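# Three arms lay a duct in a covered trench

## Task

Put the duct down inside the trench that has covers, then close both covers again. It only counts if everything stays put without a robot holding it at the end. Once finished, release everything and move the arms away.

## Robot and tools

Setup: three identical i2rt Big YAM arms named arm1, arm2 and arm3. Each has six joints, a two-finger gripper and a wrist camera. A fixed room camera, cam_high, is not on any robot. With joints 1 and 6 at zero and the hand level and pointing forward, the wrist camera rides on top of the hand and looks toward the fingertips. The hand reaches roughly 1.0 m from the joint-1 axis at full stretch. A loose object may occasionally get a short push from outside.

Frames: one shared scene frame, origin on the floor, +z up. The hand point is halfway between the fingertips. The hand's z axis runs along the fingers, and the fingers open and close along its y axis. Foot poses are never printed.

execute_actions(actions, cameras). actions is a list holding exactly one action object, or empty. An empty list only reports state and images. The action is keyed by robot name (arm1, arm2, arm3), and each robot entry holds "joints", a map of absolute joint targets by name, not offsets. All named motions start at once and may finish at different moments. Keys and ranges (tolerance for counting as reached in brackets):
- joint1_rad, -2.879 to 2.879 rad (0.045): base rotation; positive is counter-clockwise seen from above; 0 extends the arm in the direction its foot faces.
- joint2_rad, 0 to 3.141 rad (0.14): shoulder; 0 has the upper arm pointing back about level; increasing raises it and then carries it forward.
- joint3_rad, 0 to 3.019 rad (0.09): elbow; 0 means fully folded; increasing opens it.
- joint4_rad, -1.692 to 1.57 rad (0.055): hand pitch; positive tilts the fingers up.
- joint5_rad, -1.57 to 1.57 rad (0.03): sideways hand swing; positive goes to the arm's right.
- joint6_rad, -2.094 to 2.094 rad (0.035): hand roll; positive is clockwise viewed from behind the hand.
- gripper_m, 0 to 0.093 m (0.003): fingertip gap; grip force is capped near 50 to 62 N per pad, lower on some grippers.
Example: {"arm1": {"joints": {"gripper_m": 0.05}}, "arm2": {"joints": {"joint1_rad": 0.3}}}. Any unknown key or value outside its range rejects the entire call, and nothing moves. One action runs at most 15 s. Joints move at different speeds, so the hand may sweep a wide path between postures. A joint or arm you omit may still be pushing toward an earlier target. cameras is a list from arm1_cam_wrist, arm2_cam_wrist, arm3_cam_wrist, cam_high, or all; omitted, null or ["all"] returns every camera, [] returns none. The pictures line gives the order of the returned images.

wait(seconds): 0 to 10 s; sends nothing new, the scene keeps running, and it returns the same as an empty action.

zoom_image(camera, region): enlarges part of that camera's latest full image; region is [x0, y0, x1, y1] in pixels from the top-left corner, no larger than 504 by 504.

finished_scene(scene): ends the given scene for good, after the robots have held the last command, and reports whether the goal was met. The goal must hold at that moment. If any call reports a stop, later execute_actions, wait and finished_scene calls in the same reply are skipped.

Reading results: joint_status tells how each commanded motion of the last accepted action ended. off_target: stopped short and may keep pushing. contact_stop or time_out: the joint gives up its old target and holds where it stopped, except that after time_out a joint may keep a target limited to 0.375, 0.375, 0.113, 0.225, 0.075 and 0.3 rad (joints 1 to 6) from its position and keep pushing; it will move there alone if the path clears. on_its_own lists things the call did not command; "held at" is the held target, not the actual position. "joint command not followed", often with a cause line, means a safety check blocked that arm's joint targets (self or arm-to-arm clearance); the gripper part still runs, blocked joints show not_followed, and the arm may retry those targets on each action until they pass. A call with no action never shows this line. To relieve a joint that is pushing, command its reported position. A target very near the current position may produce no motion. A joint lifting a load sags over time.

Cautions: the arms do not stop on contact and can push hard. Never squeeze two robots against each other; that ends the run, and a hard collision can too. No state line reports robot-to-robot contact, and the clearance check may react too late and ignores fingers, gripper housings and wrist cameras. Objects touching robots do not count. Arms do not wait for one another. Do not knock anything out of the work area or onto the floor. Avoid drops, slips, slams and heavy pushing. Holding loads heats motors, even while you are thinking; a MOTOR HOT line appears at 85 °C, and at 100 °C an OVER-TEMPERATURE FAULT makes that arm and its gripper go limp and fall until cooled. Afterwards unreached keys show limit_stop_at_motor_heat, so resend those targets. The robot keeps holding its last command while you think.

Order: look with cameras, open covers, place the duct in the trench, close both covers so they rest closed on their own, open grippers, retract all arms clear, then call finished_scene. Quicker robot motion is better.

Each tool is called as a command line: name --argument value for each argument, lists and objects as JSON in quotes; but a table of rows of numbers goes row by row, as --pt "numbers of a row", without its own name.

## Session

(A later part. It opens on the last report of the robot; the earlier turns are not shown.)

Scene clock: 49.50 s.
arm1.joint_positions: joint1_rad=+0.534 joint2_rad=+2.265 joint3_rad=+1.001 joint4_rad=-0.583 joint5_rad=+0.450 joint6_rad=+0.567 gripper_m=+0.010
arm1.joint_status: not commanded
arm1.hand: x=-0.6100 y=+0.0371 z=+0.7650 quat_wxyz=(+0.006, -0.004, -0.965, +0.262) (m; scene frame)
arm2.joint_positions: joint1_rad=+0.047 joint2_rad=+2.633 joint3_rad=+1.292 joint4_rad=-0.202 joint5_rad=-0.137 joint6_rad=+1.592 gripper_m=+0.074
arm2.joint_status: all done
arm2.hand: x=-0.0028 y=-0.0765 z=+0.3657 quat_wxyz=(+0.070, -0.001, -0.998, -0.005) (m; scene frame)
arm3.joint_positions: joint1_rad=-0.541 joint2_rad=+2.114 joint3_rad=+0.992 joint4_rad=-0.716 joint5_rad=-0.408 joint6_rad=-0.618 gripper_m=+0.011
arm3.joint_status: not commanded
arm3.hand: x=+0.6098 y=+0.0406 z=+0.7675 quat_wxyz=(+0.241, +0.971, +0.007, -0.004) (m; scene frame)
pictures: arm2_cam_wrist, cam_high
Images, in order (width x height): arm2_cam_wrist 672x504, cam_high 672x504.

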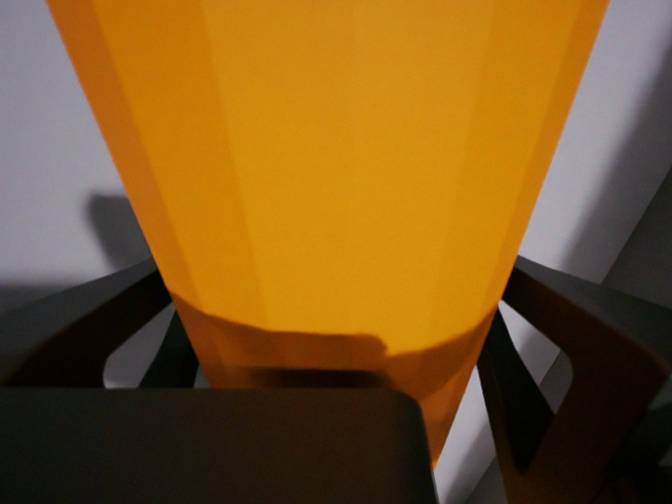

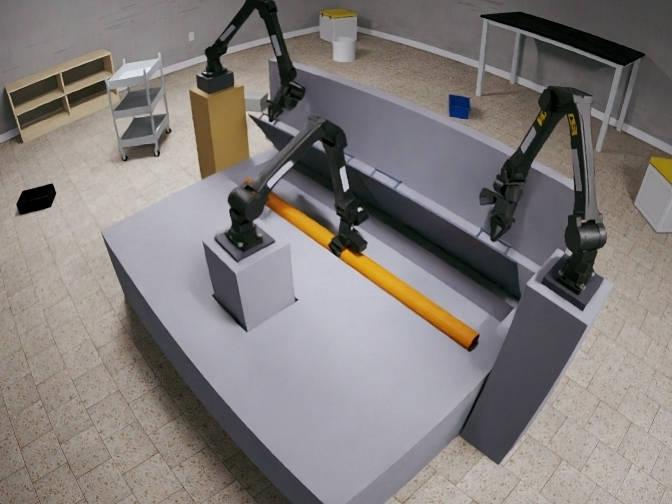

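execute_actions --actions '[{"arm2":{"joints":{"joint2_rad":2.633,"joint3_rad":1.292,"gripper_m":0.093}}}]' --cameras '["arm2_cam_wrist"]'

execute_actions --actions '[{"arm2":{"joints":{"joint2_rad":2.43,"joint3_rad":1.15}}}]' --cameras '["arm2_cam_wrist","cam_high"]'

Scene clock: 50.40 s.
arm1.joint_positions: joint1_rad=+0.534 joint2_rad=+2.265 joint3_rad=+1.001 joint4_rad=-0.583 joint5_rad=+0.450 joint6_rad=+0.567 gripper_m=+0.010
arm1.joint_status: not commanded
arm1.hand: x=-0.6100 y=+0.0371 z=+0.7650 quat_wxyz=(+0.006, -0.004, -0.965, +0.262) (m; scene frame)
arm2.joint_positions: joint1_rad=+0.047 joint2_rad=+2.633 joint3_rad=+1.291 joint4_rad=-0.202 joint5_rad=-0.137 joint6_rad=+1.592 gripper_m=+0.093
arm2.joint_status: all done
arm2.hand: x=-0.0028 y=-0.0768 z=+0.3657 quat_wxyz=(+0.070, -0.001, -0.998, -0.005) (m; scene frame)
arm3.joint_positions: joint1_rad=-0.541 joint2_rad=+2.114 joint3_rad=+0.992 joint4_rad=-0.716 joint5_rad=-0.408 joint6_rad=-0.618 gripper_m=+0.011
arm3.joint_status: not commanded
arm3.hand: x=+0.6098 y=+0.0406 z=+0.7675 quat_wxyz=(+0.241, +0.971, +0.007, -0.004) (m; scene frame)
pictures: arm2_cam_wrist
Images, in order (width x height): arm2_cam_wrist 672x504.

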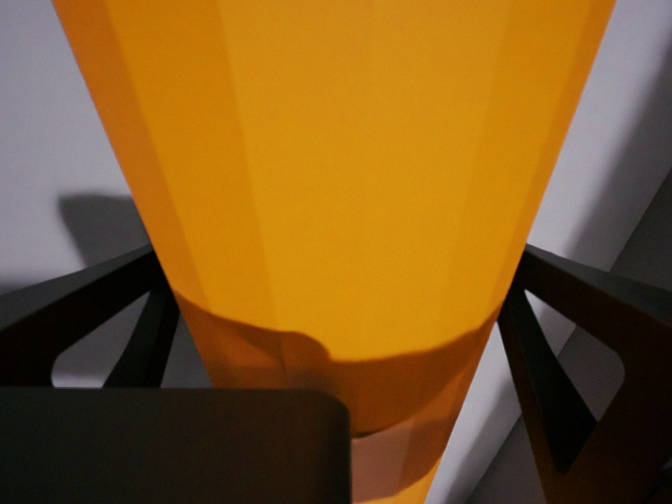

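Scene clock: 51.40 s.
arm1.joint_positions: joint1_rad=+0.534 joint2_rad=+2.265 joint3_rad=+1.001 joint4_rad=-0.583 joint5_rad=+0.450 joint6_rad=+0.567 gripper_m=+0.010
arm1.joint_status: not commanded
arm1.hand: x=-0.6100 y=+0.0371 z=+0.7650 quat_wxyz=(+0.006, -0.004, -0.965, +0.262) (m; scene frame)
arm2.joint_positions: joint1_rad=+0.047 joint2_rad=+2.415 joint3_rad=+1.147 joint4_rad=-0.197 joint5_rad=-0.137 joint6_rad=+1.592 gripper_m=+0.093
arm2.joint_status: all done
arm2.hand: x=-0.0027 y=-0.0649 z=+0.4497 quat_wxyz=(+0.071, +0.001, -0.996, -0.044) (m; scene frame)
arm3.joint_positions: joint1_rad=-0.541 joint2_rad=+2.114 joint3_rad=+0.992 joint4_rad=-0.716 joint5_rad=-0.408 joint6_rad=-0.618 gripper_m=+0.011
arm3.joint_status: not commanded
arm3.hand: x=+0.6098 y=+0.0406 z=+0.7675 quat_wxyz=(+0.241, +0.971, +0.007, -0.004) (m; scene frame)
pictures: arm2_cam_wrist, cam_high
Images, in order (width x height): arm2_cam_wrist 672x504, cam_high 672x504.

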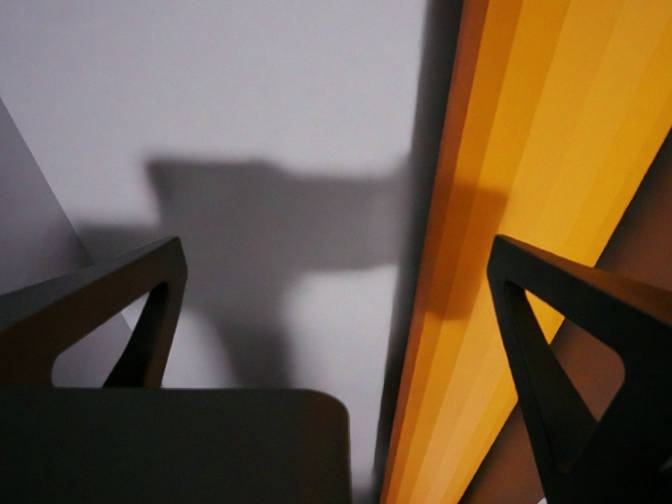

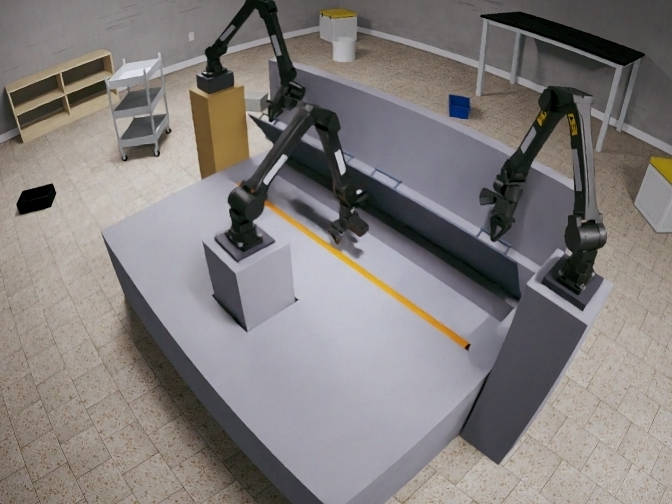

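execute_actions --actions '[{"arm2":{"joints":{"joint2_rad":1.6,"joint3_rad":0.45,"joint4_rad":-0.3,"joint5_rad":0}}}]' --cameras '["cam_high"]'

Scene clock: 52.93 s.
arm1.joint_positions: joint1_rad=+0.534 joint2_rad=+2.265 joint3_rad=+1.001 joint4_rad=-0.583 joint5_rad=+0.450 joint6_rad=+0.567 gripper_m=+0.010
arm1.joint_status: not commanded
arm1.hand: x=-0.6100 y=+0.0371 z=+0.7650 quat_wxyz=(+0.006, -0.004, -0.965, +0.262) (m; scene frame)
arm2.joint_positions: joint1_rad=+0.047 joint2_rad=+1.606 joint3_rad=+0.446 joint4_rad=-0.290 joint5_rad=-0.003 joint6_rad=+1.592 gripper_m=+0.093
arm2.joint_status: all done
arm2.hand: x=+0.0246 y=-0.2659 z=+0.6414 quat_wxyz=(+0.004, -0.002, -0.999, -0.054) (m; scene frame)
arm3.joint_positions: joint1_rad=-0.541 joint2_rad=+2.114 joint3_rad=+0.992 joint4_rad=-0.716 joint5_rad=-0.408 joint6_rad=-0.618 gripper_m=+0.011
arm3.joint_status: not commanded
arm3.hand: x=+0.6098 y=+0.0406 z=+0.7675 quat_wxyz=(+0.241, +0.971, +0.007, -0.004) (m; scene frame)
pictures: cam_high
Images, in order (width x height): cam_high 672x504.

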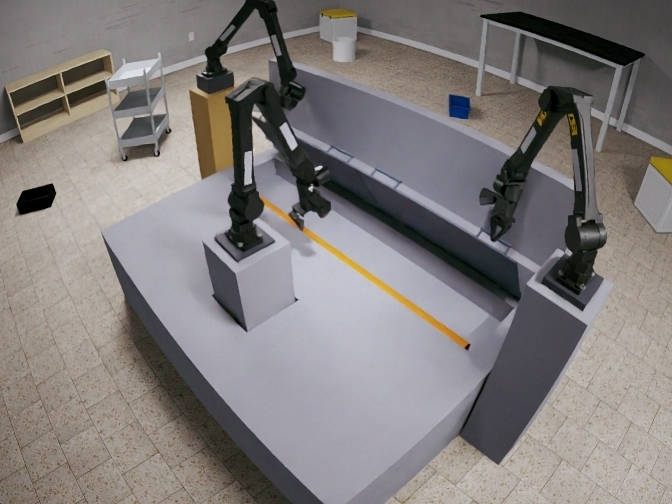

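execute_actions --actions '[{"arm1":{"joints":{"joint1_rad":0.338,"joint2_rad":2.20,"joint3_rad":0.887,"joint4_rad":-0.27,"joint5_rad":0.295,"joint6_rad":0.295}},"arm2":{"joints":{"joint2_rad":1.0,"joint3_rad":0.7,"joint4_rad":-0.9,"joint6_rad":0.5}},"arm3":{"joints":{"joint1_rad":-0.361,"joint2_rad":2.04,"joint3_rad":0.851,"joint4_rad":-0.405,"joint5_rad":-0.287,"joint6_rad":-0.37}}}]' --cameras '[]'

execute_actions --actions '[{"arm1":{"joints":{"joint1_rad":0.10,"joint2_rad":2.305,"joint3_rad":0.872,"joint4_rad":-0.062,"joint5_rad":0.105,"joint6_rad":0.045}},"arm3":{"joints":{"joint1_rad":-0.126,"joint2_rad":2.13,"joint3_rad":0.794,"joint4_rad":-0.165,"joint5_rad":-0.105,"joint6_rad":-0.122}}}]' --cameras '[]'

execute_actions --actions '[{"arm1":{"joints":{"joint1_rad":-0.115,"joint2_rad":2.48,"joint3_rad":0.98,"joint4_rad":-0.013,"joint5_rad":-0.10,"joint6_rad":-0.172}},"arm3":{"joints":{"joint1_rad":0.095,"joint2_rad":2.313,"joint3_rad":0.86,"joint4_rad":-0.053,"joint5_rad":0.10,"joint6_rad":0.097}}}]' --cameras '["cam_high"]'

Scene clock: 55.07 s.
arm1.joint_positions: joint1_rad=+0.325 joint2_rad=+2.273 joint3_rad=+0.884 joint4_rad=-0.276 joint5_rad=+0.277 joint6_rad=+0.305 gripper_m=+0.010
arm1.joint_status: all done
arm1.hand: x=-0.6078 y=-0.0152 z=+0.7331 quat_wxyz=(+0.007, -0.004, -0.989, +0.149) (m; scene frame)
arm2.joint_positions: joint1_rad=+0.047 joint2_rad=+0.997 joint3_rad=+0.691 joint4_rad=-0.885 joint5_rad=-0.003 joint6_rad=+0.514 gripper_m=+0.093
arm2.joint_status: all done
arm2.hand: x=+0.0245 y=-0.2193 z=+0.8705 quat_wxyz=(-0.088, +0.503, -0.845, -0.160) (m; scene frame)
arm3.joint_positions: joint1_rad=-0.348 joint2_rad=+2.107 joint3_rad=+0.846 joint4_rad=-0.404 joint5_rad=-0.273 joint6_rad=-0.374 gripper_m=+0.011
arm3.joint_status: all done
arm3.hand: x=+0.6087 y=-0.0148 z=+0.7347 quat_wxyz=(+0.145, +0.989, +0.002, -0.007) (m; scene frame)
pictures: none
No camera images: the call's "cameras" was empty. Leave "cameras" out to get every camera's image.

Scene clock: 56.07 s.
arm1.joint_positions: joint1_rad=+0.094 joint2_rad=+2.388 joint3_rad=+0.876 joint4_rad=-0.068 joint5_rad=+0.095 joint6_rad=+0.055 gripper_m=+0.010
arm1.joint_status: all done
arm1.hand: x=-0.6065 y=-0.0693 z=+0.6855 quat_wxyz=(+0.004, -0.001, -0.999, +0.051) (m; scene frame)
arm2.joint_positions: joint1_rad=+0.047 joint2_rad=+0.997 joint3_rad=+0.691 joint4_rad=-0.885 joint5_rad=-0.003 joint6_rad=+0.514 gripper_m=+0.093
arm2.joint_status: not commanded
arm2.hand: x=+0.0245 y=-0.2193 z=+0.8705 quat_wxyz=(-0.088, +0.503, -0.845, -0.159) (m; scene frame)
arm3.joint_positions: joint1_rad=-0.124 joint2_rad=+2.204 joint3_rad=+0.798 joint4_rad=-0.169 joint5_rad=-0.097 joint6_rad=-0.133 gripper_m=+0.011
arm3.joint_status: all done
arm3.hand: x=+0.6080 y=-0.0684 z=+0.6892 quat_wxyz=(+0.050, +0.999, +0.000, -0.006) (m; scene frame)
pictures: none
No camera images: the call's "cameras" was empty. Leave "cameras" out to get every camera's image.

Scene clock: 57.00 s.
arm1.joint_positions: joint1_rad=-0.119 joint2_rad=+2.569 joint3_rad=+0.989 joint4_rad=-0.013 joint5_rad=-0.095 joint6_rad=-0.165 gripper_m=+0.010
arm1.joint_status: all done
arm1.hand: x=-0.6057 y=-0.1156 z=+0.6237 quat_wxyz=(+0.005, +0.002, -0.999, -0.045) (m; scene frame)
arm2.joint_positions: joint1_rad=+0.047 joint2_rad=+0.997 joint3_rad=+0.691 joint4_rad=-0.885 joint5_rad=-0.003 joint6_rad=+0.514 gripper_m=+0.093
arm2.joint_status: not commanded
arm2.hand: x=+0.0245 y=-0.2193 z=+0.8705 quat_wxyz=(-0.088, +0.503, -0.845, -0.159) (m; scene frame)
arm3.joint_positions: joint1_rad=+0.094 joint2_rad=+2.389 joint3_rad=+0.863 joint4_rad=-0.052 joint5_rad=+0.096 joint6_rad=+0.088 gripper_m=+0.011
arm3.joint_status: all done
arm3.hand: x=+0.6086 y=-0.1145 z=+0.6287 quat_wxyz=(-0.047, +0.999, -0.001, -0.003) (m; scene frame)
pictures: cam_high
Images, in order (width x height): cam_high 672x504.

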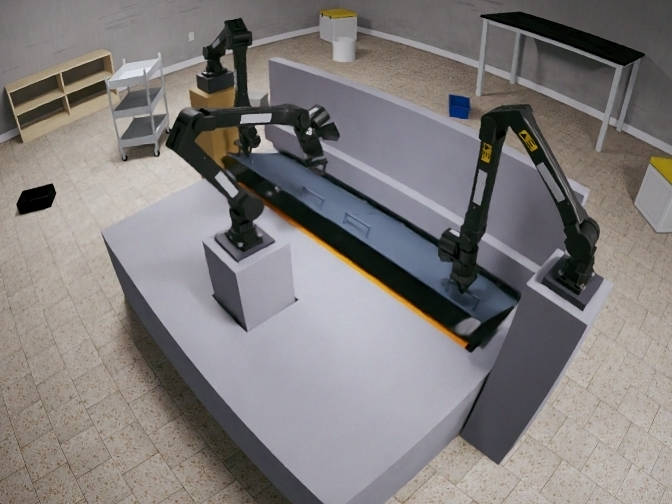

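execute_actions --actions '[{"arm1":{"joints":{"joint1_rad":-0.283,"joint2_rad":2.675,"joint3_rad":1.175,"joint4_rad":-0.10,"joint5_rad":-0.296,"joint6_rad":-0.355}},"arm3":{"joints":{"joint1_rad":0.272,"joint2_rad":2.525,"joint3_rad":1.02,"joint4_rad":-0.078,"joint5_rad":0.303,"joint6_rad":0.287}}}]' --cameras '[]'

execute_actions --actions '[{"arm1":{"joints":{"joint1_rad":-0.357,"joint2_rad":2.825,"joint3_rad":1.352,"joint4_rad":-0.20,"joint5_rad":-0.413,"joint6_rad":-0.455}},"arm3":{"joints":{"joint1_rad":0.355,"joint2_rad":2.68,"joint3_rad":1.173,"joint4_rad":-0.148,"joint5_rad":0.422,"joint6_rad":0.397}}}]' --cameras '["cam_high"]'

Scene clock: 58.23 s.
arm1.joint_positions: joint1_rad=-0.278 joint2_rad=+2.766 joint3_rad=+1.185 joint4_rad=-0.088 joint5_rad=-0.277 joint6_rad=-0.342 gripper_m=+0.010
arm1.joint_status: all done
arm1.hand: x=-0.6043 y=-0.1453 z=+0.5584 quat_wxyz=(+0.003, +0.005, -0.990, -0.143) (m; scene frame)
arm2.joint_positions: joint1_rad=+0.047 joint2_rad=+0.997 joint3_rad=+0.691 joint4_rad=-0.885 joint5_rad=-0.003 joint6_rad=+0.514 gripper_m=+0.093
arm2.joint_status: not commanded
arm2.hand: x=+0.0245 y=-0.2193 z=+0.8705 quat_wxyz=(-0.088, +0.503, -0.845, -0.159) (m; scene frame)
arm3.joint_positions: joint1_rad=+0.268 joint2_rad=+2.605 joint3_rad=+1.026 joint4_rad=-0.071 joint5_rad=+0.282 joint6_rad=+0.277 gripper_m=+0.011
arm3.joint_status: all done
arm3.hand: x=+0.6084 y=-0.1463 z=+0.5611 quat_wxyz=(-0.145, +0.989, -0.004, -0.001) (m; scene frame)
pictures: none
No camera images: the call's "cameras" was empty. Leave "cameras" out to get every camera's image.

Scene clock: 60.23 s.
arm1.joint_positions: joint1_rad=-0.352 joint2_rad=+2.910 joint3_rad=+1.354 joint4_rad=-0.182 joint5_rad=-0.381 joint6_rad=-0.439 gripper_m=+0.010
arm1.joint_status: joint5_rad time_out (moved -0.104 of -0.136); the others done
arm1.on_its_own: joint5_rad reads -0.381 and still pushes toward -0.413 since a time_out
arm1.hand: x=-0.6032 y=-0.1573 z=+0.5116 quat_wxyz=(+0.001, +0.006, -0.979, -0.202) (m; scene frame)
arm2.joint_positions: joint1_rad=+0.047 joint2_rad=+0.997 joint3_rad=+0.691 joint4_rad=-0.885 joint5_rad=-0.003 joint6_rad=+0.514 gripper_m=+0.093
arm2.joint_status: not commanded
arm2.hand: x=+0.0245 y=-0.2193 z=+0.8705 quat_wxyz=(-0.088, +0.503, -0.845, -0.159) (m; scene frame)
arm3.joint_positions: joint1_rad=+0.350 joint2_rad=+2.758 joint3_rad=+1.173 joint4_rad=-0.134 joint5_rad=+0.389 joint6_rad=+0.381 gripper_m=+0.011
arm3.joint_status: joint5_rad time_out (moved +0.107 of +0.140); the others done
arm3.on_its_own: joint5_rad reads +0.389 and still pushes toward +0.422 since a time_out
arm3.hand: x=+0.6083 y=-0.1591 z=+0.5129 quat_wxyz=(-0.205, +0.979, -0.006, -0.002) (m; scene frame)
pictures: cam_high
Images, in order (width x height): cam_high 672x504.

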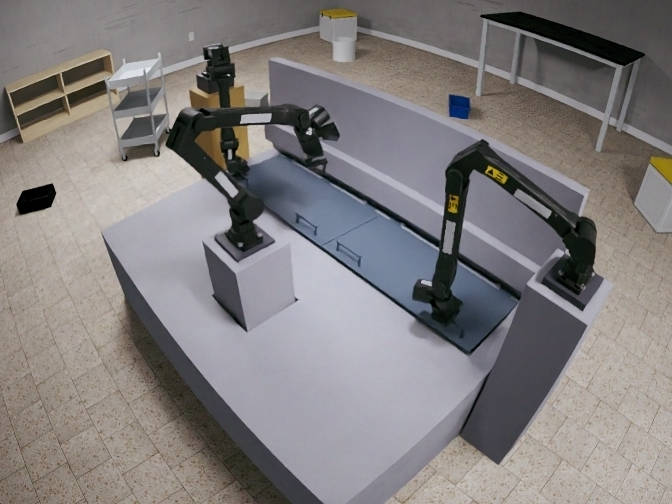

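execute_actions --actions '[{"arm1":{"joints":{"joint1_rad":-0.385,"joint2_rad":2.93,"joint3_rad":1.435,"joint4_rad":-0.235,"joint5_rad":-0.445,"joint6_rad":-0.49}},"arm3":{"joints":{"joint1_rad":0.388,"joint2_rad":2.785,"joint3_rad":1.245,"joint4_rad":-0.172,"joint5_rad":0.455,"joint6_rad":0.435}}}]' --cameras '["cam_high"]'

Scene clock: 61.07 s.
arm1.joint_positions: joint1_rad=-0.379 joint2_rad=+2.968 joint3_rad=+1.427 joint4_rad=-0.225 joint5_rad=-0.429 joint6_rad=-0.476 gripper_m=+0.010
arm1.joint_status: all done
arm1.hand: x=-0.6028 y=-0.1608 z=+0.4935 quat_wxyz=(-0.003, +0.006, -0.973, -0.229) (m; scene frame)
arm2.joint_positions: joint1_rad=+0.047 joint2_rad=+0.997 joint3_rad=+0.691 joint4_rad=-0.885 joint5_rad=-0.003 joint6_rad=+0.514 gripper_m=+0.093
arm2.joint_status: not commanded
arm2.hand: x=+0.0245 y=-0.2193 z=+0.8705 quat_wxyz=(-0.088, +0.503, -0.845, -0.159) (m; scene frame)
arm3.joint_positions: joint1_rad=+0.380 joint2_rad=+2.824 joint3_rad=+1.238 joint4_rad=-0.162 joint5_rad=+0.439 joint6_rad=+0.420 gripper_m=+0.011
arm3.joint_status: all done
arm3.hand: x=+0.6088 y=-0.1621 z=+0.4923 quat_wxyz=(-0.232, +0.973, -0.005, -0.006) (m; scene frame)
pictures: cam_high
Images, in order (width x height): cam_high 672x504.

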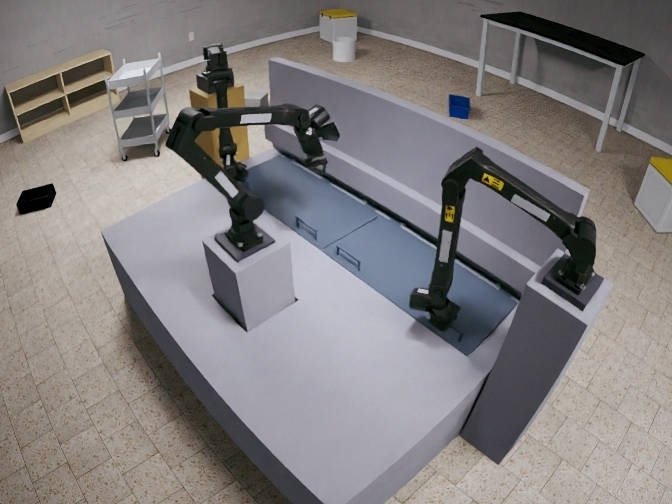

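Both covers are down. I'll release the handles and move the arms clear.

execute_actions --actions '[{"arm1":{"joints":{"joint2_rad":2.968,"gripper_m":0.05}},"arm3":{"joints":{"joint2_rad":2.824,"gripper_m":0.05}}}]' --cameras '[]'

execute_actions --actions '[{"arm1":{"joints":{"joint1_rad":-0.442,"joint2_rad":2.86,"joint3_rad":1.34,"joint4_rad":-0.29}},"arm3":{"joints":{"joint1_rad":0.44,"joint2_rad":2.71,"joint3_rad":1.17,"joint4_rad":-0.24}}}]' --cameras '[]'

execute_actions --actions '[{"arm1":{"joints":{"joint1_rad":-0.2,"joint2_rad":1.8,"joint3_rad":0.8,"joint4_rad":-0.5,"joint5_rad":0,"joint6_rad":0}},"arm3":{"joints":{"joint1_rad":0.2,"joint2_rad":1.7,"joint3_rad":0.7,"joint4_rad":-0.5,"joint5_rad":0,"joint6_rad":0}}}]'

Scene clock: 61.83 s.
arm1.joint_positions: joint1_rad=-0.380 joint2_rad=+2.968 joint3_rad=+1.432 joint4_rad=-0.227 joint5_rad=-0.443 joint6_rad=-0.479 gripper_m=+0.050
arm1.joint_status: all done
arm1.hand: x=-0.5994 y=-0.1602 z=+0.4944 quat_wxyz=(-0.008, +0.006, -0.972, -0.234) (m; scene frame)
arm2.joint_positions: joint1_rad=+0.047 joint2_rad=+0.997 joint3_rad=+0.691 joint4_rad=-0.885 joint5_rad=-0.003 joint6_rad=+0.514 gripper_m=+0.093
arm2.joint_status: not commanded
arm2.hand: x=+0.0245 y=-0.2193 z=+0.8705 quat_wxyz=(-0.088, +0.503, -0.845, -0.159) (m; scene frame)
arm3.joint_positions: joint1_rad=+0.381 joint2_rad=+2.823 joint3_rad=+1.242 joint4_rad=-0.163 joint5_rad=+0.451 joint6_rad=+0.423 gripper_m=+0.050
arm3.joint_status: all done
arm3.hand: x=+0.6063 y=-0.1615 z=+0.4932 quat_wxyz=(-0.237, +0.972, -0.006, -0.010) (m; scene frame)
pictures: none
No camera images: the call's "cameras" was empty. Leave "cameras" out to get every camera's image.

Scene clock: 62.77 s.
arm1.joint_positions: joint1_rad=-0.444 joint2_rad=+2.867 joint3_rad=+1.339 joint4_rad=-0.285 joint5_rad=-0.444 joint6_rad=-0.479 gripper_m=+0.050
arm1.joint_status: all done
arm1.hand: x=-0.6137 y=-0.1791 z=+0.5362 quat_wxyz=(+0.005, -0.030, -0.969, -0.245) (m; scene frame)
arm2.joint_positions: joint1_rad=+0.047 joint2_rad=+0.997 joint3_rad=+0.691 joint4_rad=-0.885 joint5_rad=-0.003 joint6_rad=+0.514 gripper_m=+0.093
arm2.joint_status: not commanded
arm2.hand: x=+0.0245 y=-0.2193 z=+0.8705 quat_wxyz=(-0.088, +0.503, -0.845, -0.159) (m; scene frame)
arm3.joint_positions: joint1_rad=+0.443 joint2_rad=+2.713 joint3_rad=+1.169 joint4_rad=-0.233 joint5_rad=+0.451 joint6_rad=+0.423 gripper_m=+0.050
arm3.joint_status: all done
arm3.hand: x=+0.6122 y=-0.1829 z=+0.5364 quat_wxyz=(-0.243, +0.970, +0.028, -0.003) (m; scene frame)
pictures: none
No camera images: the call's "cameras" was empty. Leave "cameras" out to get every camera's image.

Scene clock: 64.43 s.
arm1.joint_positions: joint1_rad=-0.193 joint2_rad=+1.800 joint3_rad=+0.804 joint4_rad=-0.496 joint5_rad=-0.002 joint6_rad=-0.011 gripper_m=+0.050
arm1.joint_status: all done
arm1.hand: x=-0.5803 y=-0.1639 z=+0.8905 quat_wxyz=(-0.037, -0.111, -0.993, +0.008) (m; scene frame)
arm2.joint_positions: joint1_rad=+0.047 joint2_rad=+0.997 joint3_rad=+0.691 joint4_rad=-0.885 joint5_rad=-0.003 joint6_rad=+0.514 gripper_m=+0.093
arm2.joint_status: not commanded
arm2.hand: x=+0.0245 y=-0.2193 z=+0.8705 quat_wxyz=(-0.088, +0.503, -0.845, -0.159) (m; scene frame)
arm3.joint_positions: joint1_rad=+0.194 joint2_rad=+1.704 joint3_rad=+0.710 joint4_rad=-0.495 joint5_rad=+0.004 joint6_rad=+0.013 gripper_m=+0.050
arm3.joint_status: all done
arm3.hand: x=+0.6080 y=-0.1666 z=+0.8475 quat_wxyz=(+0.003, +0.995, +0.086, -0.043) (m; scene frame)
pictures: arm1_cam_wrist, arm2_cam_wrist, arm3_cam_wrist, cam_high
Images, in order (width x height): arm1_cam_wrist 672x504, arm2_cam_wrist 672x504, arm3_cam_wrist 672x504, cam_high 672x504.

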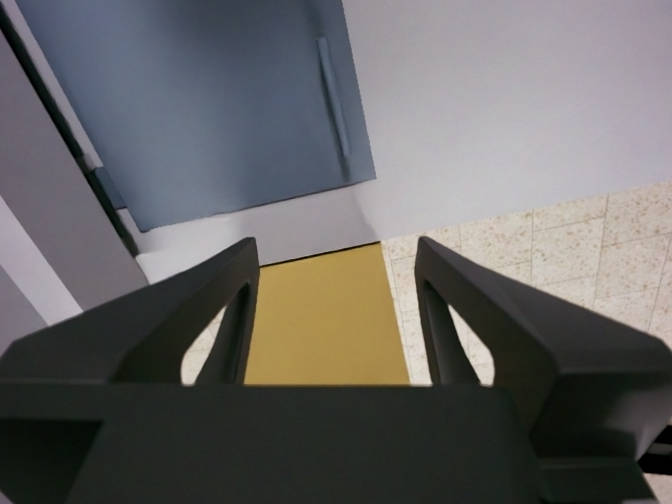

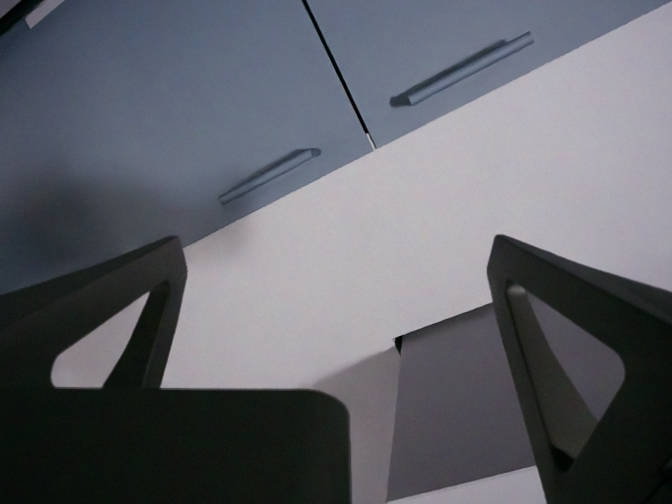

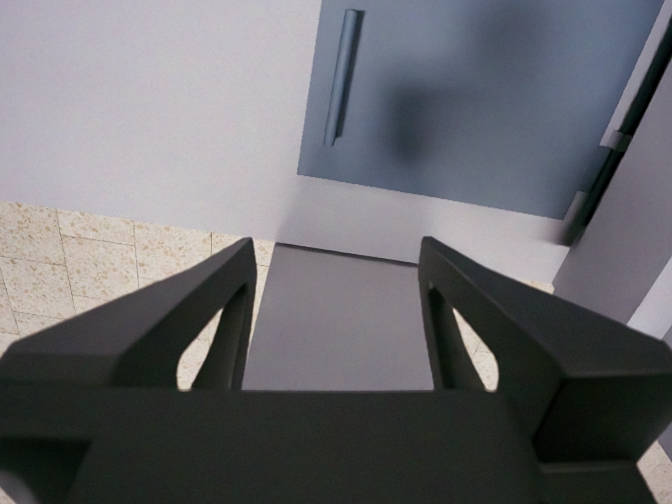

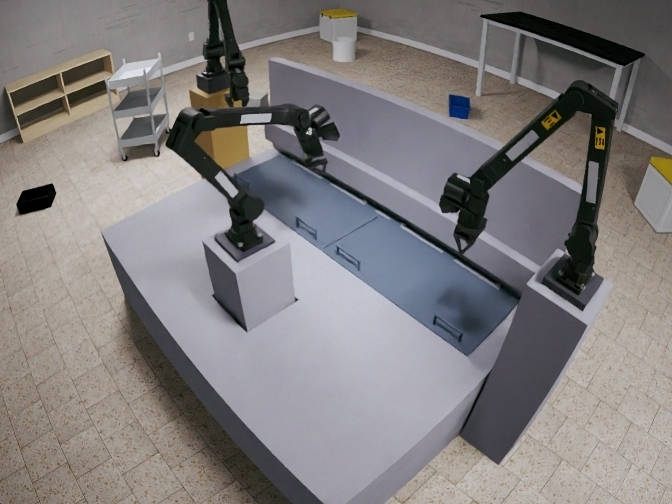

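finished_scene --scene 1

The scene is finished: the task was done.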